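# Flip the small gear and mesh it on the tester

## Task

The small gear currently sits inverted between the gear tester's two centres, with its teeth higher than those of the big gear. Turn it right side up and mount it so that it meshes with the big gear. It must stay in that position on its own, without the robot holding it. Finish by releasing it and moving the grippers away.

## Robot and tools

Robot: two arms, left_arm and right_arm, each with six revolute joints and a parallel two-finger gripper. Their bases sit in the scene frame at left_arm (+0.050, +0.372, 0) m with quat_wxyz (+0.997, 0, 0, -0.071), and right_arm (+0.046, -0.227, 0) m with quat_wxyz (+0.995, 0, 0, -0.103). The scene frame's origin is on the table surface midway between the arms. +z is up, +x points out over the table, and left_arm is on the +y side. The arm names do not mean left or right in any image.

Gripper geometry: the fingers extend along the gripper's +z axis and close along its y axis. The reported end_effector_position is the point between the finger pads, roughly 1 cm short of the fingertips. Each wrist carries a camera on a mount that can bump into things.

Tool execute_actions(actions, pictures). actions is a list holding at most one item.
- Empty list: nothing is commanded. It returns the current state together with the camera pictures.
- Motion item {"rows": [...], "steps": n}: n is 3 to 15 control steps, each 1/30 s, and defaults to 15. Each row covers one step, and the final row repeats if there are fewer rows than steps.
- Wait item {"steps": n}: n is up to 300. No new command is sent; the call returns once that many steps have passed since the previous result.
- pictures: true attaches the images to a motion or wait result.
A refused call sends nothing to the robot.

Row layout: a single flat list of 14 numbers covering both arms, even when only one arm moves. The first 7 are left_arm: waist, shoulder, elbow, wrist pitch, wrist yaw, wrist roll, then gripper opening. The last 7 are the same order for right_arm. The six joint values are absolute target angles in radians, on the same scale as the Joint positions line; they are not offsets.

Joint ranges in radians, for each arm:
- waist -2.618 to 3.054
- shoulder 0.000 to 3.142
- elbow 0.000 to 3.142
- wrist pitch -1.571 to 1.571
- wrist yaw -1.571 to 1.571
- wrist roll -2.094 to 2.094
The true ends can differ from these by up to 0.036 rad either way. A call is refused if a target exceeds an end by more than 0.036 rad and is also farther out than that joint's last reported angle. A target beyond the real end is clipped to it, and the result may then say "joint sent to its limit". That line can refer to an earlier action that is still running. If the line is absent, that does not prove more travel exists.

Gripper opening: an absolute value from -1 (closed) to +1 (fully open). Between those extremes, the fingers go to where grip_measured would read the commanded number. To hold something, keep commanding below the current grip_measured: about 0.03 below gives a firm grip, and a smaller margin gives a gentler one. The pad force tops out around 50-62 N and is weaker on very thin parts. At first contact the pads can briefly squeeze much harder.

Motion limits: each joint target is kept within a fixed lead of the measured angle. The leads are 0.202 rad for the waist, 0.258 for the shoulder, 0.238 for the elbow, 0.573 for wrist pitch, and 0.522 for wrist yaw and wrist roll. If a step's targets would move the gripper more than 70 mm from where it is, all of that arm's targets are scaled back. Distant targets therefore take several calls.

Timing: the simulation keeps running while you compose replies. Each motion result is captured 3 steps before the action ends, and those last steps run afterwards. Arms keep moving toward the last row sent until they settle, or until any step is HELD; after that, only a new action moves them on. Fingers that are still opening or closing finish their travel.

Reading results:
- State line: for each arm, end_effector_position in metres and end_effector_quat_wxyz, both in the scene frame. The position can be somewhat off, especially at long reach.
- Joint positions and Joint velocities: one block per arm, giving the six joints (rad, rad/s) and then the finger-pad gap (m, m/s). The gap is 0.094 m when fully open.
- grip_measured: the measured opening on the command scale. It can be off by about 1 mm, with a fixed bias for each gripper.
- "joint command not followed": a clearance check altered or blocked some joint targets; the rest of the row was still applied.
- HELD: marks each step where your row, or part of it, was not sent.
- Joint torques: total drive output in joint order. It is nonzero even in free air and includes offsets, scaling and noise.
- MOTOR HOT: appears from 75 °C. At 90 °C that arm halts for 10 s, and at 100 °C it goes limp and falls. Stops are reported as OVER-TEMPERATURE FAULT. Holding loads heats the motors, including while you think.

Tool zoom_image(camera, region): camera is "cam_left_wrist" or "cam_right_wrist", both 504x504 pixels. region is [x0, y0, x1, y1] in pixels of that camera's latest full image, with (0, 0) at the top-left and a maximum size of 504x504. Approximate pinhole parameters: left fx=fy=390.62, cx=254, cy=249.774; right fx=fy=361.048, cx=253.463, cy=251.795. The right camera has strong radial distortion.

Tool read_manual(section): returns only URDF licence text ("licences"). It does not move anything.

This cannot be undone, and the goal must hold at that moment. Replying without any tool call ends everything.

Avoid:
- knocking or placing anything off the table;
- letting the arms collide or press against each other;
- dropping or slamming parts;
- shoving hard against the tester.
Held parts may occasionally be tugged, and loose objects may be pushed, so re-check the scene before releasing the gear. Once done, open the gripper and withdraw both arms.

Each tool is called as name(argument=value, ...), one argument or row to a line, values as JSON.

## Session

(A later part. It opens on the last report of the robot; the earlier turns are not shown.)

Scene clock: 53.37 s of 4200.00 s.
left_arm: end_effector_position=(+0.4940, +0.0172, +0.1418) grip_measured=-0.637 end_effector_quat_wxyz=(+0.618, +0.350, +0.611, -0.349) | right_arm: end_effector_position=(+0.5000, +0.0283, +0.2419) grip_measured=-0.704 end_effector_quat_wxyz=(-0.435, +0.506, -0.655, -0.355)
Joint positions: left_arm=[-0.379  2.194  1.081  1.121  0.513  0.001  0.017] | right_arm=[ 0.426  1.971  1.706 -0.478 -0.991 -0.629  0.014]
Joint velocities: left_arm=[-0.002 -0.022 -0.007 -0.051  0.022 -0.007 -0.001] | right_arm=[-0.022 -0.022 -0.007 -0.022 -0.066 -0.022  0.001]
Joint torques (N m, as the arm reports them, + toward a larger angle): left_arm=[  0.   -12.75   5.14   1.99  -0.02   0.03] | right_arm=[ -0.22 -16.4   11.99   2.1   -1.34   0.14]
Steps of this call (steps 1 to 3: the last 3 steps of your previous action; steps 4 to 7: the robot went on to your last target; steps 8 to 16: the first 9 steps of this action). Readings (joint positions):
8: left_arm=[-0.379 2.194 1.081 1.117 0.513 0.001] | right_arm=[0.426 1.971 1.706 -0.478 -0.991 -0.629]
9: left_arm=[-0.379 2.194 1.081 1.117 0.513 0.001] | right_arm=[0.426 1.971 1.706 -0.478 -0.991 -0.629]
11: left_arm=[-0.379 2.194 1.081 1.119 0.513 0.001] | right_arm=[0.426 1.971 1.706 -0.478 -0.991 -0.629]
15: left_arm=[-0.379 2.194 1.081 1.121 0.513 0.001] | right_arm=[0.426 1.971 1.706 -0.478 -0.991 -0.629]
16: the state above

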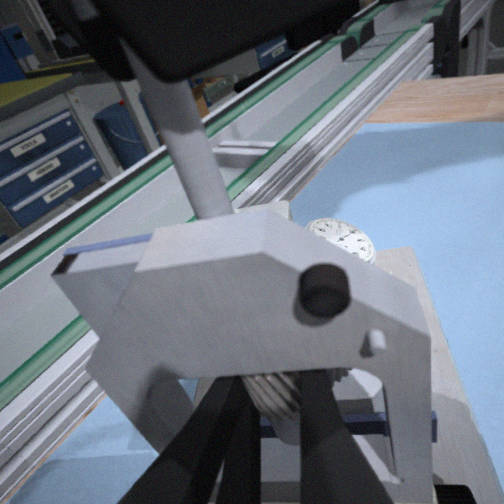

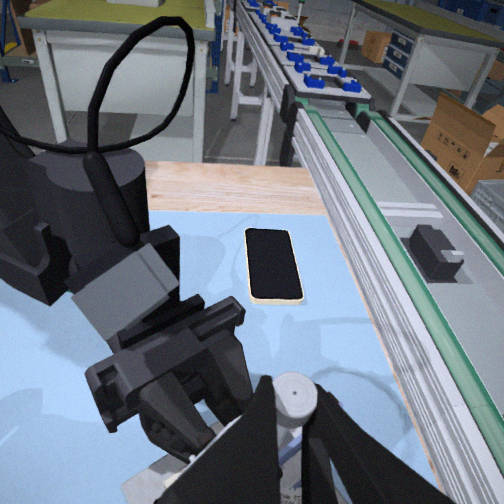

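execute_actions(
  actions=[
    {"rows": [
[-0.378,2.190,1.082,1.158,0.516,0.0,-0.67, 0.4240,1.915,1.783,-0.380,-1.074,-0.6150,-0.732],
[-0.376,2.187,1.079,1.159,0.519,0.0,-0.67, 0.4240,1.915,1.783,-0.380,-1.074,-0.6150,-0.732],
[-0.375,2.184,1.076,1.160,0.521,0.0,-0.67, 0.4240,1.915,1.783,-0.380,-1.074,-0.6150,-0.732],
[-0.374,2.182,1.073,1.161,0.523,0.0,-0.67, 0.4240,1.915,1.783,-0.380,-1.074,-0.6150,-0.732],
[-0.373,2.180,1.070,1.162,0.524,0.0,-0.67, 0.4240,1.915,1.783,-0.380,-1.074,-0.6150,-0.732],
[-0.372,2.178,1.067,1.163,0.525,0.0,-0.67, 0.4240,1.915,1.783,-0.380,-1.074,-0.6150,-0.732],
[-0.371,2.176,1.064,1.164,0.526,0.0,-0.67, 0.4240,1.915,1.783,-0.380,-1.074,-0.6150,-0.732],
[-0.370,2.174,1.061,1.165,0.527,0.0,-0.67, 0.4240,1.915,1.783,-0.380,-1.074,-0.6150,-0.732],
[-0.369,2.172,1.058,1.166,0.528,0.0,-0.67, 0.4240,1.915,1.783,-0.380,-1.074,-0.6150,-0.732],
[-0.368,2.170,1.055,1.167,0.529,0.0,-0.67, 0.4240,1.915,1.783,-0.380,-1.074,-0.6150,-0.732]
], "steps": 15},
  ],
  pictures=true,
)

Scene clock: 54.10 s of 4200.00 s.
left_arm: end_effector_position=(+0.4932, +0.0194, +0.1435) grip_measured=-0.637 end_effector_quat_wxyz=(+0.623, +0.350, +0.607, -0.349) | right_arm: end_effector_position=(+0.5000, +0.0283, +0.2419) grip_measured=-0.704 end_effector_quat_wxyz=(-0.435, +0.506, -0.655, -0.355)
Joint positions: left_arm=[-0.376  2.194  1.072  1.144  0.517  0.001  0.017] | right_arm=[ 0.426  1.971  1.706 -0.478 -0.991 -0.629  0.014]
Joint velocities: left_arm=[-0.002  0.002 -0.076  0.022  0.007 -0.037 -0.   ] | right_arm=[-0.027  0.007  0.002 -0.066  0.007 -0.022 -0.   ]
Joint torques (N m, as the arm reports them, + toward a larger angle): left_arm=[  0.6  -15.33   4.1    1.83   0.09  -0.02] | right_arm=[ -0.19 -16.38  11.99   2.1   -1.34   0.15]
Steps of this call (steps 1 to 3: the last 3 steps of your previous action; steps 4 to 10: the robot went on to your last target; steps 11 to 22: the first 12 steps of this action). Readings (joint positions):
11: left_arm=[-0.379 2.194 1.081 1.122 0.513 0.001] | right_arm=[0.426 1.971 1.706 -0.478 -0.991 -0.629]
12: left_arm=[-0.379 2.194 1.081 1.122 0.513 0.001] | right_arm=[0.426 1.971 1.706 -0.478 -0.991 -0.629]
14: left_arm=[-0.378 2.194 1.081 1.123 0.514 0.001] | right_arm=[0.426 1.971 1.706 -0.478 -0.991 -0.629]
18: left_arm=[-0.376 2.194 1.081 1.131 0.515 0.001] | right_arm=[0.426 1.971 1.706 -0.478 -0.991 -0.629]
22: the state above

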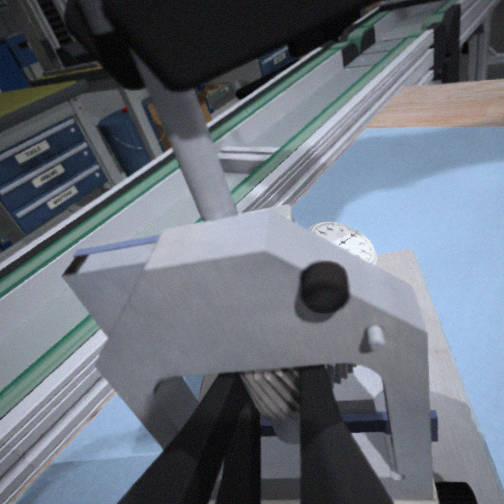

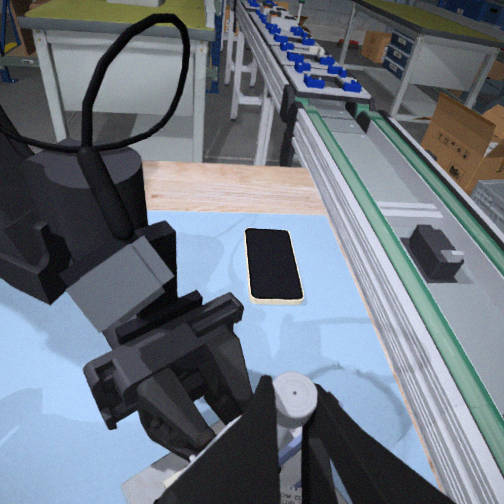

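execute_actions(
  actions=[
    {"rows": [
[-0.3662,2.1663,1.0500,1.1696,0.5310,0.0,-0.67, 0.4240,1.915,1.783,-0.380,-1.074,-0.6150,-0.732],
[-0.3643,2.1627,1.0440,1.1721,0.5331,0.0,-0.67, 0.4240,1.915,1.783,-0.380,-1.074,-0.6150,-0.732],
[-0.3625,2.1590,1.0378,1.1747,0.5351,0.0,-0.67, 0.4240,1.915,1.783,-0.380,-1.074,-0.6150,-0.732],
[-0.3607,2.1554,1.0315,1.1772,0.5372,0.0,-0.67, 0.4240,1.915,1.783,-0.380,-1.074,-0.6150,-0.732],
[-0.3589,2.1517,1.0252,1.1798,0.5392,0.0,-0.67, 0.4240,1.915,1.783,-0.380,-1.074,-0.6150,-0.732],
[-0.3570,2.1480,1.0189,1.1824,0.5413,0.0,-0.67, 0.4240,1.915,1.783,-0.380,-1.074,-0.6150,-0.732],
[-0.3552,2.1444,1.0126,1.1849,0.5433,0.0,-0.67, 0.4240,1.915,1.783,-0.380,-1.074,-0.6150,-0.732],
[-0.3534,2.1407,1.0062,1.1875,0.5454,0.0,-0.67, 0.4240,1.915,1.783,-0.380,-1.074,-0.6150,-0.732],
[-0.3516,2.1371,0.9999,1.1900,0.5474,0.0,-0.67, 0.4240,1.915,1.783,-0.380,-1.074,-0.6150,-0.732],
[-0.3497,2.1334,0.9935,1.1926,0.5495,0.0,-0.67, 0.4240,1.915,1.783,-0.380,-1.074,-0.6150,-0.732],
[-0.3479,2.1297,0.9872,1.1952,0.5515,0.0,-0.67, 0.4240,1.915,1.783,-0.380,-1.074,-0.6150,-0.732],
[-0.3461,2.1261,0.9808,1.1977,0.5536,0.0,-0.67, 0.4240,1.915,1.783,-0.380,-1.074,-0.6150,-0.732],
[-0.3443,2.1224,0.9744,1.2003,0.5556,0.0,-0.67, 0.4240,1.915,1.783,-0.380,-1.074,-0.6150,-0.732],
[-0.3424,2.1188,0.9681,1.2028,0.5577,0.0,-0.67, 0.4240,1.915,1.783,-0.380,-1.074,-0.6150,-0.732],
[-0.3406,2.1151,0.9617,1.2054,0.5597,0.0,-0.67, 0.4240,1.915,1.783,-0.380,-1.074,-0.6150,-0.732]
], "steps": 15},
  ],
  pictures=true,
)

execute_actions(
  actions=[
    {"steps": 10},
  ],
  pictures=true,
)

Scene clock: 54.83 s of 4200.00 s.
left_arm: end_effector_position=(+0.4843, +0.0317, +0.1418) grip_measured=-0.637 end_effector_quat_wxyz=(+0.620, +0.350, +0.608, -0.350) | right_arm: end_effector_position=(+0.5000, +0.0283, +0.2419) grip_measured=-0.704 end_effector_quat_wxyz=(-0.435, +0.506, -0.655, -0.355)
Joint positions: left_arm=[-0.359  2.161  1.006  1.172  0.536  0.001  0.017] | right_arm=[ 0.426  1.971  1.706 -0.479 -0.991 -0.629  0.014]
Joint velocities: left_arm=[ 0.051 -0.1   -0.183  0.095  0.11  -0.037 -0.   ] | right_arm=[-0.007 -0.017  0.007  0.022  0.007 -0.007  0.   ]
Joint torques (N m, as the arm reports them, + toward a larger angle): left_arm=[  0.55 -15.03   3.55   1.84   0.07  -0.02] | right_arm=[ -0.2  -16.39  12.01   2.11  -1.34   0.15]
Steps of this call (steps 1 to 3: the last 3 steps of your previous action; steps 4 to 10: the robot went on to your last target; steps 11 to 22: the first 12 steps of this action). Readings (joint positions):
11: left_arm=[-0.376 2.194 1.070 1.150 0.519 0.001] | right_arm=[0.426 1.971 1.706 -0.479 -0.991 -0.629]
12: left_arm=[-0.376 2.194 1.068 1.151 0.519 0.001] | right_arm=[0.426 1.971 1.706 -0.479 -0.991 -0.629]
14: left_arm=[-0.375 2.190 1.059 1.156 0.521 0.001] | right_arm=[0.426 1.971 1.706 -0.479 -0.991 -0.629]
18: left_arm=[-0.368 2.175 1.032 1.164 0.528 0.001] | right_arm=[0.426 1.971 1.706 -0.479 -0.991 -0.629]
22: the state above

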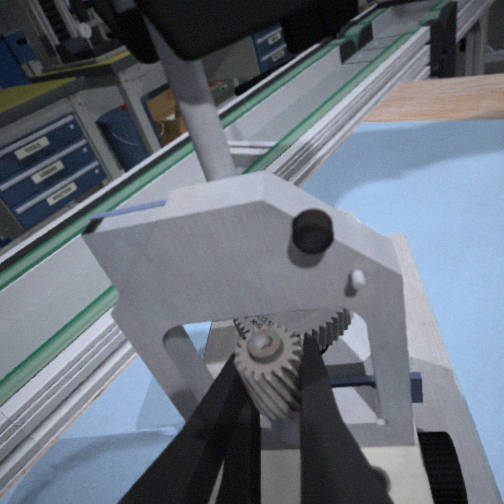

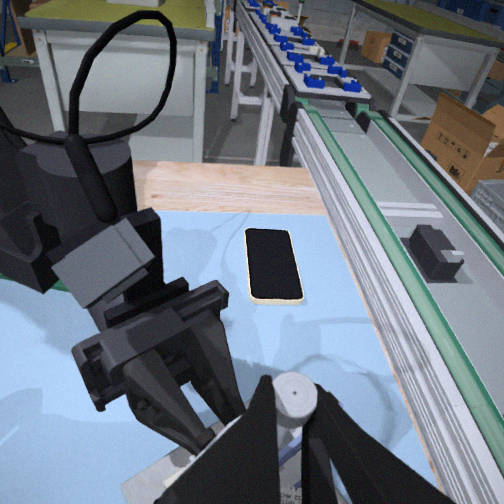

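Scene clock: 55.17 s of 4200.00 s.
left_arm: end_effector_position=(+0.4800, +0.0379, +0.1433) grip_measured=-0.637 end_effector_quat_wxyz=(+0.621, +0.351, +0.607, -0.350) | right_arm: end_effector_position=(+0.5000, +0.0283, +0.2419) grip_measured=-0.704 end_effector_quat_wxyz=(-0.435, +0.506, -0.655, -0.355)
Joint positions: left_arm=[-0.349  2.143  0.976  1.187  0.548  0.001  0.017] | right_arm=[ 0.426  1.971  1.706 -0.479 -0.991 -0.629  0.014]
Joint velocities: left_arm=[-0.012 -0.007 -0.012 -0.007 -0.022 -0.051 -0.   ] | right_arm=[-0.007 -0.002  0.002 -0.022  0.022  0.007  0.   ]
Joint torques (N m, as the arm reports them, + toward a larger angle): left_arm=[  0.56 -15.02   3.56   1.81   0.04  -0.01] | right_arm=[ -0.2  -16.41  11.99   2.1   -1.33   0.15]
Kept back: nothing.
Steps of this call (steps 1 to 3: the last 3 steps of your previous action; steps 4 to 10: the robot went on to your last target). Readings (joint positions):
1: left_arm=[-0.356 2.157 1.000 1.174 0.537 0.001] | right_arm=[0.426 1.971 1.706 -0.479 -0.991 -0.629]
2: left_arm=[-0.355 2.154 0.993 1.176 0.539 0.001] | right_arm=[0.426 1.971 1.706 -0.479 -0.991 -0.629]
4: left_arm=[-0.351 2.147 0.982 1.180 0.543 0.001] | right_arm=[0.426 1.971 1.706 -0.479 -0.991 -0.629]
8: left_arm=[-0.349 2.144 0.976 1.186 0.547 0.001] | right_arm=[0.426 1.971 1.706 -0.479 -0.991 -0.629]
10: the state above

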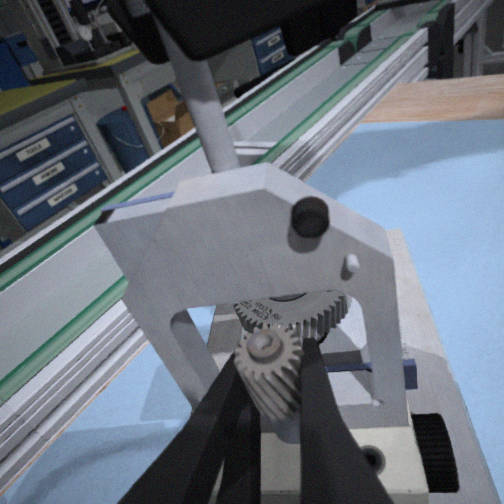

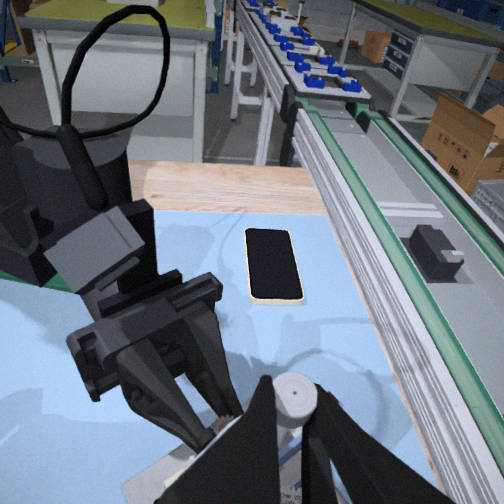

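execute_actions(
  actions=[
    {"rows": [
[-0.3385,2.1115,0.9560,1.2085,0.5620,0.0,-0.67, 0.4240,1.916,1.778,-0.380,-1.072,-0.6150,-0.732],
[-0.3355,2.1070,0.9480,1.2125,0.5655,0.0,-0.67, 0.4240,1.917,1.773,-0.380,-1.070,-0.6150,-0.732],
[-0.3320,2.1020,0.9390,1.2170,0.5695,0.0,-0.67, 0.4240,1.918,1.768,-0.380,-1.068,-0.6150,-0.732],
[-0.3283,2.0965,0.9295,1.2218,0.5737,0.0,-0.67, 0.4240,1.919,1.763,-0.380,-1.066,-0.6150,-0.732],
[-0.3246,2.0910,0.9200,1.2266,0.5779,0.0,-0.67, 0.4240,1.920,1.758,-0.380,-1.064,-0.6150,-0.732],
[-0.3209,2.0855,0.9105,1.2314,0.5821,0.0,-0.67, 0.4240,1.921,1.753,-0.379,-1.062,-0.6150,-0.732],
[-0.3172,2.0800,0.9010,1.2362,0.5863,0.0,-0.67, 0.4240,1.922,1.748,-0.379,-1.060,-0.6150,-0.732],
[-0.3135,2.0745,0.8915,1.2410,0.5905,0.0,-0.67, 0.4240,1.923,1.743,-0.379,-1.058,-0.6150,-0.732],
[-0.3098,2.0690,0.8820,1.2458,0.5947,0.0,-0.67, 0.4240,1.924,1.738,-0.378,-1.056,-0.6150,-0.732],
[-0.3061,2.0630,0.8730,1.2500,0.5989,0.0,-0.67, 0.4240,1.925,1.733,-0.378,-1.054,-0.6150,-0.732],
[-0.3024,2.0565,0.8650,1.2530,0.6031,0.0,-0.67, 0.4240,1.926,1.728,-0.378,-1.052,-0.6150,-0.732],
[-0.2985,2.0495,0.8590,1.2540,0.6060,0.0,-0.67, 0.4240,1.927,1.723,-0.377,-1.050,-0.6150,-0.732],
[-0.2945,2.0420,0.8560,1.2520,0.6070,0.0,-0.67, 0.4240,1.928,1.718,-0.377,-1.048,-0.6150,-0.732],
[-0.2900,2.0340,0.8570,1.2460,0.6060,0.01,-0.67, 0.4240,1.929,1.713,-0.377,-1.046,-0.6150,-0.732],
[-0.2850,2.0250,0.8630,1.2340,0.6020,0.03,-0.67, 0.4240,1.930,1.708,-0.376,-1.044,-0.6150,-0.732]
], "steps": 15},
  ],
  pictures=false,
)

execute_actions(
  actions=[
    {"rows": [
[-0.280,2.014,0.880,1.205,0.590,0.06,-0.67, 0.4240,1.932,1.703,-0.376,-1.041,-0.6150,-0.732],
[-0.275,2.003,0.905,1.165,0.572,0.10,-0.67, 0.4240,1.934,1.698,-0.375,-1.038,-0.6150,-0.732],
[-0.270,1.992,0.935,1.115,0.550,0.15,-0.67, 0.4240,1.936,1.693,-0.374,-1.035,-0.6150,-0.732],
[-0.265,1.981,0.968,1.060,0.525,0.20,-0.67, 0.4240,1.938,1.688,-0.373,-1.032,-0.6150,-0.732],
[-0.260,1.970,1.002,1.000,0.498,0.255,-0.67, 0.4240,1.940,1.683,-0.372,-1.029,-0.6150,-0.732],
[-0.255,1.959,1.037,0.938,0.470,0.31,-0.67, 0.4240,1.942,1.678,-0.371,-1.026,-0.6150,-0.732],
[-0.250,1.948,1.072,0.874,0.442,0.365,-0.67, 0.4240,1.944,1.673,-0.370,-1.023,-0.6150,-0.732],
[-0.245,1.937,1.107,0.808,0.414,0.42,-0.67, 0.4240,1.946,1.668,-0.369,-1.020,-0.6150,-0.732],
[-0.240,1.926,1.142,0.740,0.386,0.475,-0.67, 0.4240,1.948,1.663,-0.368,-1.017,-0.6150,-0.732],
[-0.235,1.915,1.177,0.670,0.358,0.53,-0.67, 0.4240,1.950,1.658,-0.367,-1.014,-0.6150,-0.732],
[-0.230,1.905,1.212,0.598,0.330,0.585,-0.67, 0.4240,1.952,1.653,-0.366,-1.011,-0.6150,-0.732],
[-0.225,1.896,1.247,0.524,0.302,0.64,-0.67, 0.4240,1.953,1.649,-0.365,-1.008,-0.6150,-0.732],
[-0.220,1.888,1.282,0.448,0.274,0.695,-0.67, 0.4240,1.954,1.646,-0.365,-1.005,-0.6150,-0.732],
[-0.215,1.881,1.315,0.370,0.246,0.75,-0.67, 0.4240,1.955,1.643,-0.365,-1.002,-0.6150,-0.732],
[-0.210,1.876,1.346,0.290,0.218,0.805,-0.67, 0.4240,1.955,1.640,-0.365,-1.000,-0.6150,-0.732]
], "steps": 15},
  ],
  pictures=false,
)

execute_actions(
  actions=[
    {"rows": [
[-0.207,1.873,1.374,0.208,0.192,0.86,-0.67, 0.4240,1.955,1.640,-0.365,-1.000,-0.6150,-0.732],
[-0.204,1.872,1.399,0.125,0.167,0.915,-0.67, 0.4240,1.955,1.640,-0.365,-1.000,-0.6150,-0.732],
[-0.202,1.872,1.421,0.042,0.143,0.97,-0.67, 0.4240,1.955,1.640,-0.365,-1.000,-0.6150,-0.732],
[-0.200,1.873,1.440,-0.041,0.120,1.025,-0.67, 0.4240,1.955,1.640,-0.365,-1.000,-0.6150,-0.732],
[-0.198,1.875,1.457,-0.124,0.099,1.08,-0.67, 0.4240,1.955,1.640,-0.365,-1.000,-0.6150,-0.732],
[-0.197,1.877,1.472,-0.207,0.080,1.135,-0.67, 0.4240,1.955,1.640,-0.365,-1.000,-0.6150,-0.732],
[-0.196,1.879,1.485,-0.290,0.063,1.19,-0.67, 0.4240,1.955,1.640,-0.365,-1.000,-0.6150,-0.732],
[-0.196,1.881,1.496,-0.373,0.048,1.245,-0.67, 0.4240,1.955,1.640,-0.365,-1.000,-0.6150,-0.732],
[-0.196,1.883,1.506,-0.456,0.035,1.295,-0.67, 0.4240,1.955,1.640,-0.365,-1.000,-0.6150,-0.732],
[-0.196,1.885,1.515,-0.539,0.024,1.34,-0.67, 0.4240,1.955,1.640,-0.365,-1.000,-0.6150,-0.732],
[-0.196,1.887,1.523,-0.622,0.015,1.385,-0.67, 0.4240,1.955,1.640,-0.365,-1.000,-0.6150,-0.732],
[-0.196,1.889,1.530,-0.703,0.007,1.425,-0.67, 0.4240,1.955,1.640,-0.365,-1.000,-0.6150,-0.732],
[-0.196,1.891,1.536,-0.781,0.001,1.46,-0.67, 0.4240,1.955,1.640,-0.365,-1.000,-0.6150,-0.732],
[-0.196,1.893,1.541,-0.855,-0.004,1.49,-0.67, 0.4240,1.955,1.640,-0.365,-1.000,-0.6150,-0.732],
[-0.196,1.895,1.545,-0.925,-0.008,1.515,-0.67, 0.4240,1.955,1.640,-0.365,-1.000,-0.6150,-0.732]
], "steps": 15},
  ],
  pictures=true,
)

Scene clock: 58.60 s of 4200.00 s.
left_arm: end_effector_position=(+0.4690, +0.0588, +0.1448) grip_measured=-0.637 end_effector_quat_wxyz=(+0.621, +0.351, +0.608, -0.349) | right_arm: end_effector_position=(+0.4999, +0.0282, +0.2411) grip_measured=-0.704 end_effector_quat_wxyz=(-0.434, +0.506, -0.656, -0.355)
Joint positions: left_arm=[-0.314  2.09   0.886  1.222  0.581  0.001  0.017] | right_arm=[ 0.426  1.971  1.705 -0.478 -0.99  -0.629  0.014]
Joint velocities: left_arm=[ 0.1   -0.164 -0.242  0.095  0.051  0.022 -0.001] | right_arm=[ 0.002 -0.012 -0.071 -0.007 -0.022 -0.022  0.001]
Joint torques (N m, as the arm reports them, + toward a larger angle): left_arm=[  0.79 -14.58   3.57   1.88   0.03  -0.02] | right_arm=[ -0.25 -15.45   8.23   2.09  -1.13   0.14]
Steps of this call (steps 1 to 30: the robot went on to your last target; steps 31 to 90: nothing new was sent; then 0.03 s passed at rest; steps 91 to 102: the first 12 steps of this action). Readings (joint positions):
91: left_arm=[-0.349 2.143 0.976 1.189 0.550 0.001] | right_arm=[0.426 1.971 1.706 -0.479 -0.991 -0.629]
92: left_arm=[-0.348 2.143 0.975 1.191 0.550 0.001] | right_arm=[0.426 1.971 1.706 -0.479 -0.991 -0.629]
94: left_arm=[-0.346 2.136 0.962 1.194 0.554 0.001] | right_arm=[0.426 1.971 1.706 -0.479 -0.991 -0.629]
98: left_arm=[-0.332 2.113 0.922 1.207 0.567 0.001] | right_arm=[0.426 1.971 1.706 -0.479 -0.991 -0.629]
102: the state above

Scene clock: 59.10 s of 4200.00 s.
left_arm: end_effector_position=(+0.5465, +0.0928, +0.2336) grip_measured=-0.638 end_effector_quat_wxyz=(+0.694, +0.407, +0.578, -0.135) | right_arm: end_effector_position=(+0.5003, +0.0274, +0.2261) grip_measured=-0.704 end_effector_quat_wxyz=(-0.434, +0.505, -0.658, -0.351)
Joint positions: left_arm=[-0.244  1.945  1.159  0.786  0.419  0.422  0.017] | right_arm=[ 0.426  1.971  1.649 -0.423 -0.981 -0.629  0.014]
Joint velocities: left_arm=[ 0.144 -0.364  1.072 -1.751 -0.755  1.473 -0.   ] | right_arm=[-0.012 -0.002 -0.105  0.051  0.007 -0.037  0.   ]
Joint torques (N m, as the arm reports them, + toward a larger angle): left_arm=[  0.6  -14.52   7.33   1.71  -0.06   0.02] | right_arm=[ -0.21 -13.19   7.2    1.57  -0.69   0.15]
Steps of this call (steps 1 to 3: the last 3 steps of your previous action; steps 4 to 15: the first 12 steps of this action). Readings (joint positions):
4: left_arm=[-0.298 2.063 0.871 1.222 0.589 0.013] | right_arm=[0.426 1.971 1.691 -0.468 -0.986 -0.629]
5: left_arm=[-0.294 2.054 0.871 1.213 0.588 0.028] | right_arm=[0.426 1.971 1.687 -0.464 -0.985 -0.629]
7: left_arm=[-0.285 2.032 0.887 1.170 0.579 0.076] | right_arm=[0.426 1.971 1.680 -0.456 -0.984 -0.629]
11: left_arm=[-0.266 1.995 1.010 1.004 0.515 0.229] | right_arm=[0.426 1.971 1.664 -0.440 -0.983 -0.629]
15: the state above

Scene clock: 59.60 s of 4200.00 s.
left_arm: end_effector_position=(+0.5501, +0.1806, +0.1649) grip_measured=-0.638 end_effector_quat_wxyz=(+0.383, +0.652, +0.638, +0.144) | right_arm: end_effector_position=(+0.5005, +0.0276, +0.2224) grip_measured=-0.704 end_effector_quat_wxyz=(-0.434, +0.505, -0.658, -0.351)
Joint positions: left_arm=[-0.202  1.885  1.487 -0.331  0.07   1.218  0.017] | right_arm=[ 0.427  1.974  1.637 -0.409 -0.98  -0.629  0.014]
Joint velocities: left_arm=[-0.012 -0.002  0.164 -2.542 -0.447  1.326 -0.001] | right_arm=[ 0.002  0.002 -0.017 -0.007 -0.007 -0.022  0.   ]
Joint torques (N m, as the arm reports them, + toward a larger angle): left_arm=[  0.2  -11.32   8.5    1.55  -0.01  -0.03] | right_arm=[ -0.22 -13.23   6.9    1.61  -0.59   0.15]
Steps of this call (steps 1 to 3: the last 3 steps of your previous action; steps 4 to 15: the first 12 steps of this action). Readings (joint positions):
4: left_arm=[-0.223 1.903 1.302 0.529 0.313 0.632] | right_arm=[0.427 1.973 1.638 -0.411 -0.979 -0.629]
5: left_arm=[-0.218 1.896 1.334 0.460 0.286 0.685] | right_arm=[0.427 1.974 1.638 -0.409 -0.980 -0.629]
7: left_arm=[-0.210 1.887 1.389 0.317 0.234 0.793] | right_arm=[0.427 1.974 1.637 -0.409 -0.980 -0.629]
11: left_arm=[-0.203 1.885 1.458 0.007 0.140 1.011] | right_arm=[0.427 1.974 1.637 -0.409 -0.980 -0.629]
15: the state above

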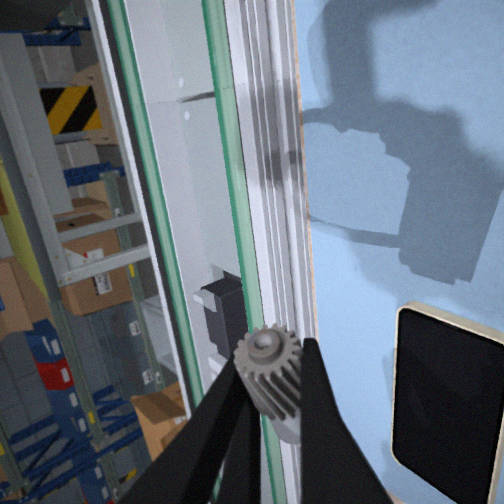

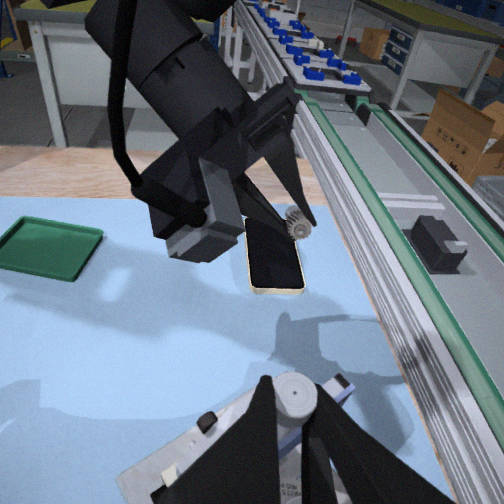

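execute_actions(
  actions=[
    {"rows": [
[-0.199,1.900,1.543,-0.975,-0.010,1.53,-0.67, 0.4240,1.958,1.635,-0.375,-0.995,-0.6200,-0.732],
[-0.204,1.908,1.540,-1.015,-0.010,1.545,-0.67, 0.4240,1.960,1.635,-0.385,-0.990,-0.6250,-0.732],
[-0.210,1.918,1.536,-1.045,-0.010,1.555,-0.67, 0.4240,1.962,1.635,-0.390,-0.990,-0.6250,-0.732],
[-0.216,1.930,1.532,-1.068,-0.010,1.565,-0.67, 0.4240,1.962,1.635,-0.390,-0.990,-0.6250,-0.732],
[-0.222,1.943,1.528,-1.084,-0.010,1.572,-0.67, 0.4240,1.962,1.635,-0.390,-0.990,-0.6250,-0.732],
[-0.228,1.956,1.524,-1.093,-0.010,1.578,-0.67, 0.4240,1.962,1.635,-0.390,-0.990,-0.6250,-0.732],
[-0.234,1.969,1.520,-1.096,-0.010,1.58,-0.67, 0.4240,1.962,1.635,-0.390,-0.990,-0.6250,-0.732],
[-0.240,1.982,1.516,-1.094,-0.010,1.58,-0.67, 0.4240,1.962,1.635,-0.390,-0.990,-0.6250,-0.732],
[-0.246,1.995,1.512,-1.088,-0.010,1.58,-0.67, 0.4240,1.962,1.635,-0.390,-0.990,-0.6250,-0.732],
[-0.252,2.008,1.508,-1.078,-0.010,1.58,-0.67, 0.4240,1.962,1.635,-0.390,-0.990,-0.6250,-0.732],
[-0.258,2.020,1.504,-1.064,-0.010,1.58,-0.67, 0.4240,1.962,1.635,-0.390,-0.990,-0.6250,-0.732],
[-0.263,2.031,1.500,-1.050,-0.010,1.58,-0.67, 0.4240,1.962,1.635,-0.390,-0.990,-0.6250,-0.732],
[-0.268,2.041,1.496,-1.036,-0.010,1.58,-0.67, 0.4240,1.962,1.635,-0.390,-0.990,-0.6250,-0.732],
[-0.272,2.050,1.493,-1.024,-0.010,1.58,-0.67, 0.4240,1.962,1.635,-0.390,-0.990,-0.6250,-0.732],
[-0.2745,2.058,1.490,-1.012,-0.010,1.58,-0.67, 0.4240,1.962,1.635,-0.390,-0.990,-0.6250,-0.732]
], "steps": 15},
  ],
  pictures=false,
)

execute_actions(
  actions=[
    {"steps": 12},
  ],
  pictures=true,
)

Scene clock: 61.27 s of 4200.00 s.
left_arm: end_effector_position=(+0.4058, +0.2306, +0.0482) grip_measured=-0.638 end_effector_quat_wxyz=(+0.012, +0.828, +0.561, +0.013) | right_arm: end_effector_position=(+0.5005, +0.0276, +0.2224) grip_measured=-0.704 end_effector_quat_wxyz=(-0.434, +0.506, -0.658, -0.350)
Joint positions: left_arm=[-0.242  2.002  1.513 -1.048 -0.008  1.566  0.017] | right_arm=[ 0.427  1.974  1.637 -0.409 -0.98  -0.631  0.014]
Joint velocities: left_arm=[-0.212  0.413  0.002  0.022  0.022  0.125  0.002] | right_arm=[-0.012 -0.017 -0.022  0.007  0.051  0.037 -0.   ]
Joint torques (N m, as the arm reports them, + toward a larger angle): left_arm=[ -0.58 -11.2    4.41   0.28  -0.06   0.06] | right_arm=[ -0.24 -12.66   6.58   1.39  -0.47   0.07]
Steps of this call (steps 1 to 3: the last 3 steps of your previous action; steps 4 to 38: the robot went on to your last target; steps 39 to 50: the first 12 steps of this action). Readings (joint positions):
39: left_arm=[-0.202 1.885 1.507 -0.914 -0.004 1.512] | right_arm=[0.427 1.974 1.637 -0.409 -0.980 -0.629]
40: left_arm=[-0.202 1.886 1.510 -0.927 -0.004 1.517] | right_arm=[0.427 1.974 1.637 -0.409 -0.980 -0.630]
42: left_arm=[-0.202 1.893 1.513 -0.961 -0.005 1.530] | right_arm=[0.427 1.974 1.637 -0.409 -0.980 -0.631]
46: left_arm=[-0.215 1.938 1.513 -1.029 -0.008 1.555] | right_arm=[0.427 1.974 1.637 -0.409 -0.980 -0.631]
50: the state above

Scene clock: 61.67 s of 4200.00 s.
left_arm: end_effector_position=(+0.3998, +0.2213, +0.0255) grip_measured=-0.638 end_effector_quat_wxyz=(-0.005, +0.838, +0.546, +0.002) | right_arm: end_effector_position=(+0.5005, +0.0276, +0.2224) grip_measured=-0.704 end_effector_quat_wxyz=(-0.434, +0.506, -0.658, -0.350)
Joint positions: left_arm=[-0.271  2.055  1.499 -1.02  -0.008  1.573  0.017] | right_arm=[ 0.427  1.974  1.637 -0.409 -0.98  -0.631  0.014]
Joint velocities: left_arm=[-0.007 -0.027 -0.032  0.051  0.007 -0.022 -0.001] | right_arm=[ 0.022  0.002  0.002 -0.007 -0.007 -0.081  0.   ]
Joint torques (N m, as the arm reports them, + toward a larger angle): left_arm=[ -0.17 -11.51   4.42   0.31  -0.02   0.04] | right_arm=[ -0.24 -12.66   6.59   1.39  -0.48   0.06]
Kept back: nothing.
Steps of this call (steps 1 to 3: the last 3 steps of your previous action; steps 4 to 12: the robot went on to your last target). Readings (joint positions):
1: left_arm=[-0.249 2.016 1.513 -1.048 -0.008 1.568] | right_arm=[0.427 1.974 1.637 -0.409 -0.980 -0.631]
2: left_arm=[-0.256 2.027 1.512 -1.044 -0.008 1.569] | right_arm=[0.427 1.974 1.637 -0.409 -0.980 -0.631]
4: left_arm=[-0.266 2.044 1.506 -1.034 -0.008 1.571] | right_arm=[0.427 1.974 1.637 -0.409 -0.980 -0.631]
8: left_arm=[-0.271 2.055 1.499 -1.026 -0.008 1.573] | right_arm=[0.427 1.974 1.637 -0.409 -0.980 -0.631]
12: the state above

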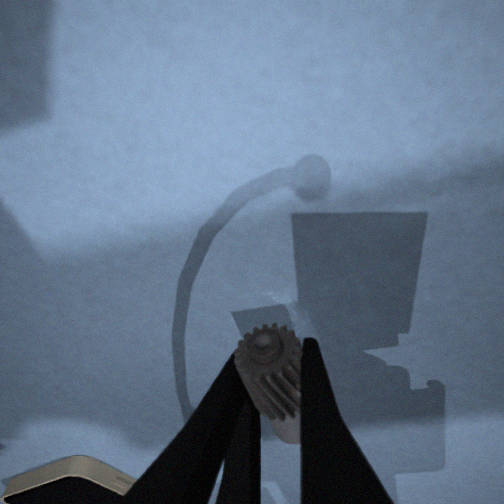

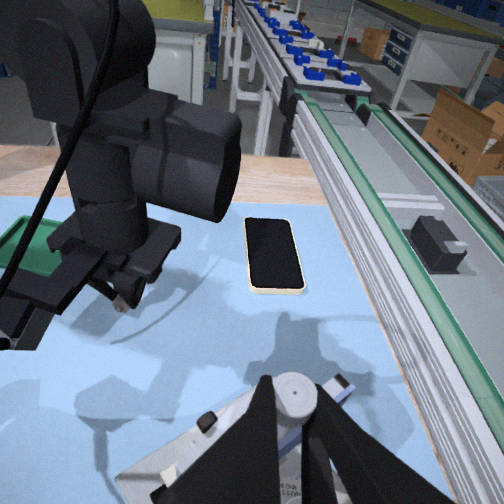

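execute_actions(
  actions=[
    {"rows": [
[-0.2745,2.060,1.488,-1.009,-0.010,1.58,-0.67, 0.4240,1.962,1.635,-0.390,-0.990,-0.6250,-0.732],
[-0.2745,2.062,1.486,-1.006,-0.010,1.58,-0.67, 0.4240,1.962,1.635,-0.390,-0.990,-0.6250,-0.732],
[-0.2745,2.063,1.484,-1.003,-0.010,1.58,-0.67, 0.4240,1.962,1.635,-0.390,-0.990,-0.6250,-0.732],
[-0.2745,2.064,1.482,-1.000,-0.010,1.58,-0.67, 0.4240,1.962,1.635,-0.390,-0.990,-0.6250,-0.732],
[-0.2745,2.065,1.480,-0.997,-0.010,1.58,-0.67, 0.4240,1.962,1.635,-0.390,-0.990,-0.6250,-0.732],
[-0.2745,2.066,1.478,-0.994,-0.010,1.58,-0.67, 0.4240,1.962,1.635,-0.390,-0.990,-0.6250,-0.732],
[-0.2745,2.067,1.476,-0.991,-0.010,1.58,-0.67, 0.4240,1.962,1.635,-0.390,-0.990,-0.6250,-0.732],
[-0.2745,2.068,1.474,-0.988,-0.010,1.58,-0.67, 0.4240,1.962,1.635,-0.390,-0.990,-0.6250,-0.732],
[-0.2745,2.069,1.472,-0.984,-0.010,1.58,-0.67, 0.4240,1.962,1.635,-0.390,-0.990,-0.6250,-0.732],
[-0.2745,2.070,1.4695,-0.980,-0.010,1.58,-0.67, 0.4240,1.962,1.635,-0.390,-0.990,-0.6250,-0.732]
], "steps": 15},
  ],
  pictures=true,
)

Scene clock: 62.50 s of 4200.00 s.
left_arm: end_effector_position=(+0.4032, +0.2198, +0.0229) grip_measured=-0.638 end_effector_quat_wxyz=(+0.003, +0.838, +0.546, +0.007) | right_arm: end_effector_position=(+0.5005, +0.0276, +0.2224) grip_measured=-0.704 end_effector_quat_wxyz=(-0.434, +0.506, -0.658, -0.350)
Joint positions: left_arm=[-0.271  2.055  1.488 -0.991 -0.008  1.574  0.017] | right_arm=[ 0.427  1.974  1.637 -0.409 -0.98  -0.631  0.014]
Joint velocities: left_arm=[-0.017  0.007 -0.11   0.066 -0.051 -0.037  0.   ] | right_arm=[-0.002  0.022 -0.002 -0.037  0.007 -0.007  0.   ]
Joint torques (N m, as the arm reports them, + toward a larger angle): left_arm=[ -0.17 -10.28   4.27   0.35  -0.07   0.05] | right_arm=[ -0.23 -12.64   6.58   1.39  -0.48   0.06]
Steps of this call (steps 1 to 13: the robot went on to your last target; steps 14 to 25: the first 12 steps of this action). Readings (joint positions):
14: left_arm=[-0.271 2.055 1.499 -1.017 -0.008 1.574] | right_arm=[0.427 1.974 1.637 -0.409 -0.980 -0.631]
15: left_arm=[-0.271 2.055 1.499 -1.016 -0.008 1.574] | right_arm=[0.427 1.974 1.637 -0.409 -0.980 -0.631]
17: left_arm=[-0.271 2.055 1.499 -1.013 -0.008 1.574] | right_arm=[0.427 1.974 1.637 -0.409 -0.980 -0.631]
21: left_arm=[-0.271 2.055 1.499 -1.004 -0.008 1.574] | right_arm=[0.427 1.974 1.637 -0.409 -0.980 -0.631]
25: the state above

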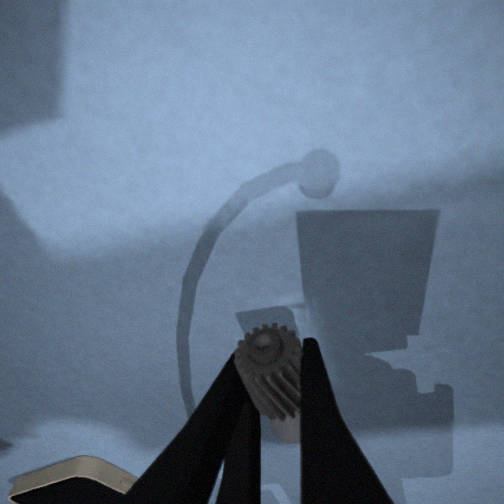

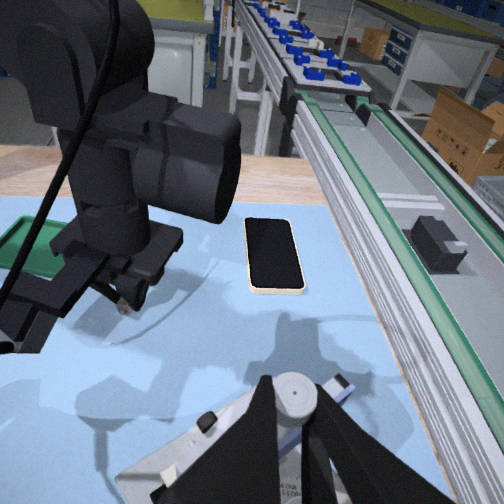

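execute_actions(
  actions=[
    {"rows": [
[-0.2745,2.062,1.466,-0.980,-0.010,1.58,-0.67, 0.4240,1.962,1.635,-0.390,-0.990,-0.6250,-0.732],
[-0.2745,2.060,1.463,-0.980,-0.010,1.58,-0.67, 0.4240,1.962,1.635,-0.390,-0.990,-0.6250,-0.732],
[-0.2745,2.060,1.460,-0.979,-0.010,1.58,-0.67, 0.4240,1.962,1.635,-0.390,-0.990,-0.6250,-0.732],
[-0.2745,2.060,1.4575,-0.977,-0.010,1.58,-0.67, 0.4240,1.962,1.635,-0.390,-0.990,-0.6250,-0.732],
[-0.2745,2.060,1.455,-0.974,-0.010,1.58,-0.67, 0.4240,1.962,1.635,-0.390,-0.990,-0.6250,-0.732],
[-0.2745,2.060,1.4525,-0.971,-0.010,1.58,-0.67, 0.4240,1.962,1.635,-0.390,-0.990,-0.6250,-0.732],
[-0.2745,2.060,1.450,-0.968,-0.010,1.58,-0.67, 0.4240,1.962,1.635,-0.390,-0.990,-0.6250,-0.732],
[-0.2745,2.060,1.4475,-0.965,-0.010,1.58,-0.67, 0.4240,1.962,1.635,-0.390,-0.990,-0.6250,-0.732],
[-0.2745,2.060,1.445,-0.962,-0.010,1.58,-0.67, 0.4240,1.962,1.635,-0.390,-0.990,-0.6250,-0.732],
[-0.2745,2.060,1.443,-0.960,-0.010,1.58,-0.67, 0.4240,1.962,1.635,-0.390,-0.990,-0.6250,-0.732],
[-0.2745,2.060,1.441,-0.958,-0.010,1.58,-0.67, 0.4240,1.962,1.635,-0.390,-0.990,-0.6250,-0.732]
], "steps": 15},
  ],
  pictures=false,
)

execute_actions(
  actions=[
    {"steps": 8},
  ],
  pictures=true,
)

Scene clock: 63.27 s of 4200.00 s.
left_arm: end_effector_position=(+0.3983, +0.2219, +0.0155) grip_measured=-0.638 end_effector_quat_wxyz=(-0.001, +0.838, +0.546, +0.004) | right_arm: end_effector_position=(+0.5005, +0.0276, +0.2224) grip_measured=-0.704 end_effector_quat_wxyz=(-0.434, +0.506, -0.658, -0.350)
Joint positions: left_arm=[-0.271  2.055  1.457 -0.971 -0.008  1.574  0.017] | right_arm=[ 0.427  1.974  1.637 -0.409 -0.98  -0.631  0.014]
Joint velocities: left_arm=[ 0.017 -0.002 -0.042  0.051  0.007  0.037 -0.   ] | right_arm=[ 0.022 -0.002  0.007  0.007  0.037  0.007 -0.   ]
Joint torques (N m, as the arm reports them, + toward a larger angle): left_arm=[ -0.17 -11.17   4.1    0.29  -0.05   0.09] | right_arm=[ -0.25 -12.66   6.56   1.39  -0.47   0.07]
Steps of this call (steps 1 to 3: the last 3 steps of your previous action; steps 4 to 11: the robot went on to your last target; steps 12 to 23: the first 12 steps of this action). Readings (joint positions):
12: left_arm=[-0.271 2.055 1.483 -0.986 -0.008 1.574] | right_arm=[0.427 1.974 1.637 -0.409 -0.980 -0.631]
13: left_arm=[-0.271 2.055 1.483 -0.985 -0.008 1.574] | right_arm=[0.427 1.974 1.637 -0.409 -0.980 -0.631]
15: left_arm=[-0.271 2.055 1.483 -0.985 -0.008 1.574] | right_arm=[0.427 1.974 1.637 -0.409 -0.980 -0.631]
19: left_arm=[-0.271 2.055 1.469 -0.977 -0.008 1.574] | right_arm=[0.427 1.974 1.637 -0.409 -0.980 -0.631]
23: the state above

Scene clock: 63.53 s of 4200.00 s.
left_arm: end_effector_position=(+0.3993, +0.2215, +0.0151) grip_measured=-0.638 end_effector_quat_wxyz=(+0.001, +0.838, +0.546, +0.005) | right_arm: end_effector_position=(+0.5005, +0.0276, +0.2224) grip_measured=-0.704 end_effector_quat_wxyz=(-0.434, +0.506, -0.658, -0.350)
Joint positions: left_arm=[-0.271  2.055  1.455 -0.964 -0.008  1.574  0.017] | right_arm=[ 0.427  1.974  1.637 -0.409 -0.98  -0.631  0.014]
Joint velocities: left_arm=[-0.007 -0.007  0.007 -0.125 -0.022 -0.081 -0.   ] | right_arm=[-0.002 -0.007 -0.022 -0.007  0.007 -0.081 -0.   ]
Joint torques (N m, as the arm reports them, + toward a larger angle): left_arm=[ -0.29 -11.42   3.88   0.28  -0.05   0.05] | right_arm=[ -0.26 -12.65   6.58   1.39  -0.48   0.07]
Kept back: nothing.
Steps of this call (steps 1 to 3: the last 3 steps of your previous action; steps 4 to 8: the robot went on to your last target). Readings (joint positions):
1: left_arm=[-0.271 2.055 1.456 -0.970 -0.008 1.574] | right_arm=[0.427 1.974 1.637 -0.409 -0.980 -0.631]
2: left_arm=[-0.271 2.055 1.455 -0.969 -0.008 1.574] | right_arm=[0.427 1.974 1.637 -0.409 -0.980 -0.631]
4: left_arm=[-0.271 2.055 1.455 -0.967 -0.008 1.574] | right_arm=[0.427 1.974 1.637 -0.409 -0.980 -0.631]
8: the state above

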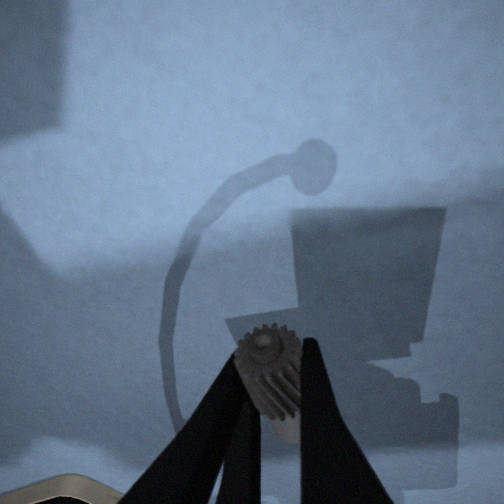

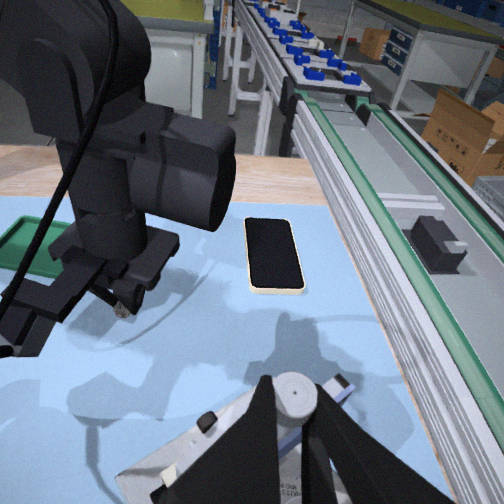

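zoom_image(
  camera="cam_right_wrist",
  region=[70, 260, 190, 340],
)

Region (70, 260, 190, 340) of cam_right_wrist's 504x504 image, scaled by 4.200, with more detail than that image has.

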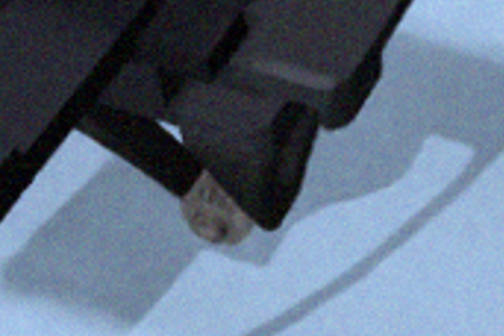

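execute_actions(
  actions=[
    {"rows": [
[-0.2745,2.060,1.438,-0.957,-0.010,1.58,-0.67, 0.4240,1.962,1.635,-0.390,-0.990,-0.6250,-0.732],
[-0.2745,2.060,1.436,-0.956,-0.010,1.58,-0.67, 0.4240,1.962,1.635,-0.390,-0.990,-0.6250,-0.732],
[-0.2745,2.060,1.434,-0.955,-0.010,1.58,-0.67, 0.4240,1.962,1.635,-0.390,-0.990,-0.6250,-0.732],
[-0.2745,2.060,1.432,-0.953,-0.010,1.58,-0.67, 0.4240,1.962,1.635,-0.390,-0.990,-0.6250,-0.732],
[-0.2745,2.060,1.430,-0.951,-0.010,1.58,-0.67, 0.4240,1.962,1.635,-0.390,-0.990,-0.6250,-0.732],
[-0.2745,2.060,1.428,-0.949,-0.010,1.58,-0.67, 0.4240,1.962,1.635,-0.390,-0.990,-0.6250,-0.732],
[-0.2745,2.060,1.426,-0.947,-0.010,1.58,-0.67, 0.4240,1.962,1.635,-0.390,-0.990,-0.6250,-0.732],
[-0.2745,2.060,1.424,-0.945,-0.010,1.58,-0.67, 0.4240,1.962,1.635,-0.390,-0.990,-0.6250,-0.732]
], "steps": 15},
  ],
  pictures=true,
)

Scene clock: 64.23 s of 4200.00 s.
left_arm: end_effector_position=(+0.3968, +0.2226, +0.0111) grip_measured=-0.638 end_effector_quat_wxyz=(-0.001, +0.838, +0.546, +0.004) | right_arm: end_effector_position=(+0.5005, +0.0276, +0.2224) grip_measured=-0.704 end_effector_quat_wxyz=(-0.434, +0.506, -0.658, -0.350)
Joint positions: left_arm=[-0.271  2.055  1.439 -0.952 -0.008  1.574  0.017] | right_arm=[ 0.427  1.974  1.637 -0.409 -0.98  -0.631  0.014]
Joint velocities: left_arm=[-0.017 -0.002  0.007  0.022 -0.007  0.037 -0.   ] | right_arm=[ 0.012 -0.017 -0.007 -0.022 -0.037 -0.007 -0.001]
Joint torques (N m, as the arm reports them, + toward a larger angle): left_arm=[ -0.08 -11.08   4.02   0.3   -0.02   0.07] | right_arm=[ -0.25 -12.67   6.58   1.39  -0.48   0.06]
Steps of this call (steps 1 to 9: the robot went on to your last target; steps 10 to 21: the first 12 steps of this action). Readings (joint positions):
10: left_arm=[-0.271 2.055 1.455 -0.963 -0.008 1.574] | right_arm=[0.427 1.974 1.637 -0.409 -0.980 -0.631]
11: left_arm=[-0.271 2.055 1.455 -0.963 -0.008 1.574] | right_arm=[0.427 1.974 1.637 -0.409 -0.980 -0.631]
13: left_arm=[-0.271 2.055 1.455 -0.962 -0.008 1.574] | right_arm=[0.427 1.974 1.637 -0.409 -0.980 -0.631]
17: left_arm=[-0.271 2.055 1.448 -0.954 -0.008 1.574] | right_arm=[0.427 1.974 1.637 -0.409 -0.980 -0.631]
21: the state above

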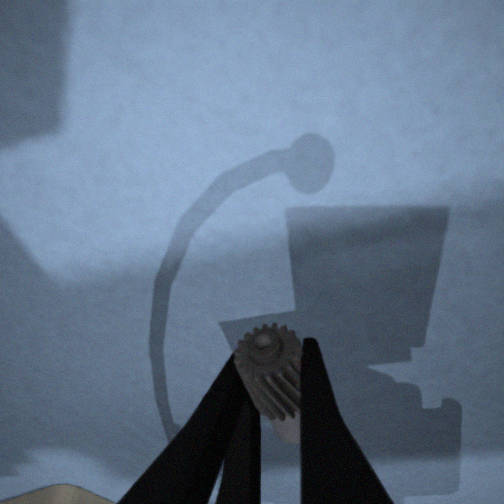

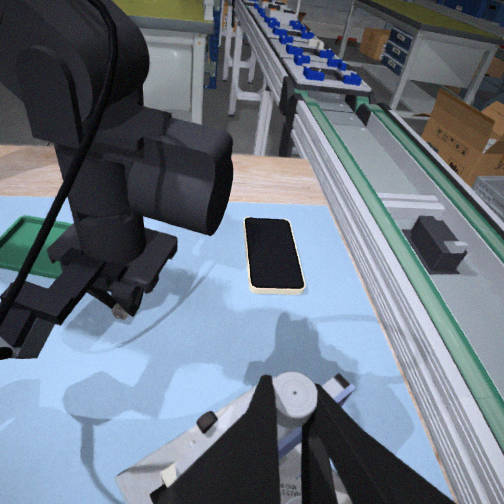

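execute_actions(
  actions=[
    {"rows": [
[-0.2745,2.060,1.421,-0.944,-0.010,1.58,-0.67, 0.4240,1.962,1.635,-0.390,-0.990,-0.6250,-0.732],
[-0.2745,2.060,1.419,-0.943,-0.010,1.58,-0.67, 0.4240,1.962,1.635,-0.390,-0.990,-0.6250,-0.732],
[-0.2745,2.060,1.417,-0.942,-0.010,1.58,-0.67, 0.4240,1.962,1.635,-0.390,-0.990,-0.6250,-0.732],
[-0.2745,2.060,1.415,-0.940,-0.010,1.58,-0.67, 0.4240,1.962,1.635,-0.390,-0.990,-0.6250,-0.732],
[-0.2745,2.060,1.413,-0.938,-0.010,1.58,-0.67, 0.4240,1.962,1.635,-0.390,-0.990,-0.6250,-0.732],
[-0.2745,2.060,1.411,-0.936,-0.010,1.58,-0.67, 0.4240,1.962,1.635,-0.390,-0.990,-0.6250,-0.732],
[-0.2745,2.060,1.409,-0.934,-0.010,1.58,-0.67, 0.4240,1.962,1.635,-0.390,-0.990,-0.6250,-0.732]
], "steps": 15},
  ],
  pictures=true,
)

Scene clock: 65.43 s of 4200.00 s.
left_arm: end_effector_position=(+0.3969, +0.2226, +0.0106) grip_measured=-0.638 end_effector_quat_wxyz=(-0.001, +0.838, +0.546, +0.004) | right_arm: end_effector_position=(+0.5005, +0.0276, +0.2224) grip_measured=-0.704 end_effector_quat_wxyz=(-0.434, +0.506, -0.658, -0.350)
Joint positions: left_arm=[-0.271  2.055  1.436 -0.949 -0.008  1.574  0.017] | right_arm=[ 0.427  1.974  1.637 -0.409 -0.98  -0.631  0.014]
Joint velocities: left_arm=[ 0.002 -0.002  0.002  0.051 -0.037  0.037  0.001] | right_arm=[-0.012  0.002  0.012  0.022  0.037  0.095  0.001]
Joint torques (N m, as the arm reports them, + toward a larger angle): left_arm=[ -0.31 -11.28   3.15   0.38  -0.05   0.04] | right_arm=[ -0.23 -12.66   6.57   1.39  -0.47   0.06]
Steps of this call (steps 1 to 3: the last 3 steps of your previous action; steps 4 to 15: the robot went on to your last target; steps 16 to 24: nothing new was sent; steps 25 to 36: the first 12 steps of this action). Readings (joint positions):
25: left_arm=[-0.271 2.055 1.439 -0.951 -0.008 1.574] | right_arm=[0.427 1.974 1.637 -0.409 -0.980 -0.631]
26: left_arm=[-0.271 2.055 1.439 -0.951 -0.008 1.574] | right_arm=[0.427 1.974 1.637 -0.409 -0.980 -0.631]
28: left_arm=[-0.271 2.055 1.439 -0.951 -0.008 1.574] | right_arm=[0.427 1.974 1.637 -0.409 -0.980 -0.631]
32: left_arm=[-0.271 2.055 1.436 -0.949 -0.008 1.574] | right_arm=[0.427 1.974 1.637 -0.409 -0.980 -0.631]
36: the state above

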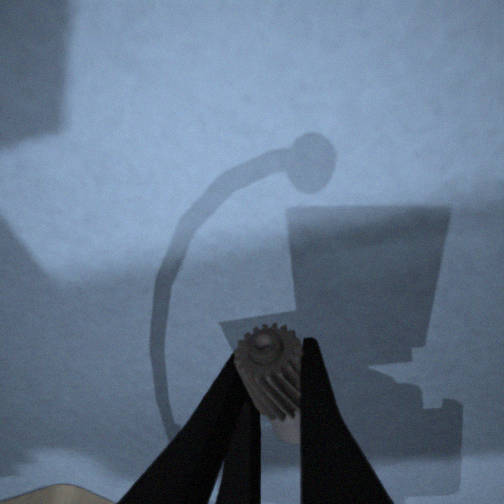

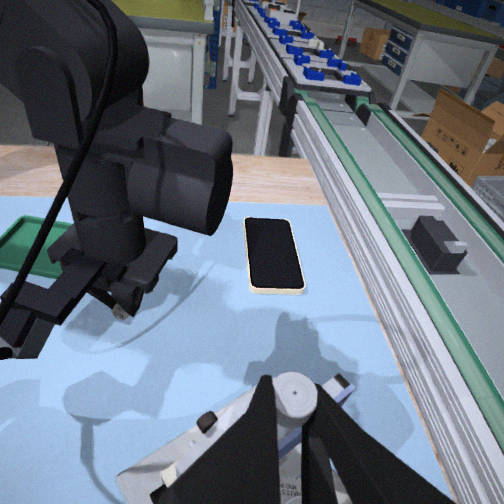

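execute_actions(
  actions=[
    {"rows": [
[-0.2745,2.060,1.420,-0.944,-0.010,1.578,-0.67, 0.4240,1.962,1.635,-0.390,-0.990,-0.6250,-0.732],
[-0.2745,2.060,1.428,-0.949,-0.010,1.576,-0.66, 0.4240,1.962,1.635,-0.390,-0.990,-0.6250,-0.732],
[-0.2745,2.060,1.430,-0.949,-0.010,1.576,-0.65, 0.4240,1.962,1.635,-0.390,-0.990,-0.6250,-0.732],
[-0.2745,2.060,1.430,-0.949,-0.010,1.576,-0.64, 0.4240,1.962,1.635,-0.390,-0.990,-0.6250,-0.732],
[-0.2745,2.060,1.430,-0.949,-0.010,1.576,-0.63, 0.4240,1.962,1.635,-0.390,-0.990,-0.6250,-0.732],
[-0.2745,2.060,1.430,-0.949,-0.010,1.576,-0.62, 0.4240,1.962,1.635,-0.390,-0.990,-0.6250,-0.732],
[-0.2745,2.060,1.430,-0.949,-0.010,1.576,-0.61, 0.4240,1.962,1.635,-0.390,-0.990,-0.6250,-0.732],
[-0.2745,2.060,1.430,-0.949,-0.010,1.576,-0.60, 0.4240,1.962,1.635,-0.390,-0.990,-0.6250,-0.732],
[-0.2745,2.060,1.430,-0.949,-0.010,1.576,-0.58, 0.4240,1.962,1.635,-0.390,-0.990,-0.6250,-0.732],
[-0.2745,2.060,1.430,-0.949,-0.010,1.576,-0.56, 0.4240,1.962,1.635,-0.390,-0.990,-0.6250,-0.732]
], "steps": 15},
  ],
  pictures=true,
)

Scene clock: 66.10 s of 4200.00 s.
left_arm: end_effector_position=(+0.3958, +0.2230, +0.0106) grip_measured=-0.563 end_effector_quat_wxyz=(-0.003, +0.838, +0.546, +0.003) | right_arm: end_effector_position=(+0.5005, +0.0276, +0.2224) grip_measured=-0.704 end_effector_quat_wxyz=(-0.434, +0.506, -0.658, -0.350)
Joint positions: left_arm=[-0.271  2.055  1.436 -0.954 -0.008  1.574  0.021] | right_arm=[ 0.427  1.974  1.637 -0.409 -0.98  -0.631  0.014]
Joint velocities: left_arm=[-0.002  0.002 -0.012 -0.007 -0.051 -0.037 -0.001] | right_arm=[ 0.007  0.007 -0.012 -0.022 -0.037  0.022  0.001]
Joint torques (N m, as the arm reports them, + toward a larger angle): left_arm=[ -0.24 -11.36   4.3    0.26  -0.02   0.05] | right_arm=[ -0.22 -12.67   6.57   1.39  -0.48   0.06]
Steps of this call (steps 1 to 3: the last 3 steps of your previous action; steps 4 to 8: the robot went on to your last target; steps 9 to 20: the first 12 steps of this action). Readings (joint positions):
9: left_arm=[-0.271 2.055 1.436 -0.949 -0.008 1.574] | right_arm=[0.427 1.974 1.637 -0.409 -0.980 -0.631]
10: left_arm=[-0.271 2.055 1.436 -0.949 -0.008 1.574] | right_arm=[0.427 1.974 1.637 -0.409 -0.980 -0.631]
12: left_arm=[-0.271 2.055 1.436 -0.949 -0.008 1.574] | right_arm=[0.427 1.974 1.637 -0.409 -0.980 -0.631]
16: left_arm=[-0.271 2.055 1.436 -0.950 -0.008 1.574] | right_arm=[0.427 1.974 1.637 -0.409 -0.980 -0.631]
20: the state above

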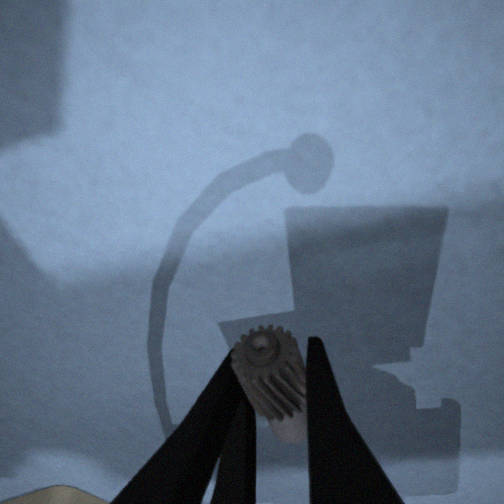

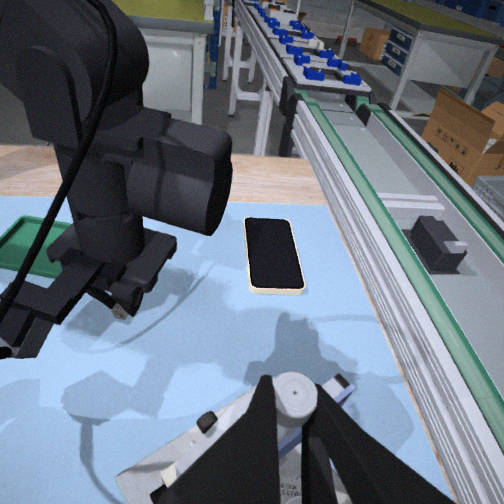

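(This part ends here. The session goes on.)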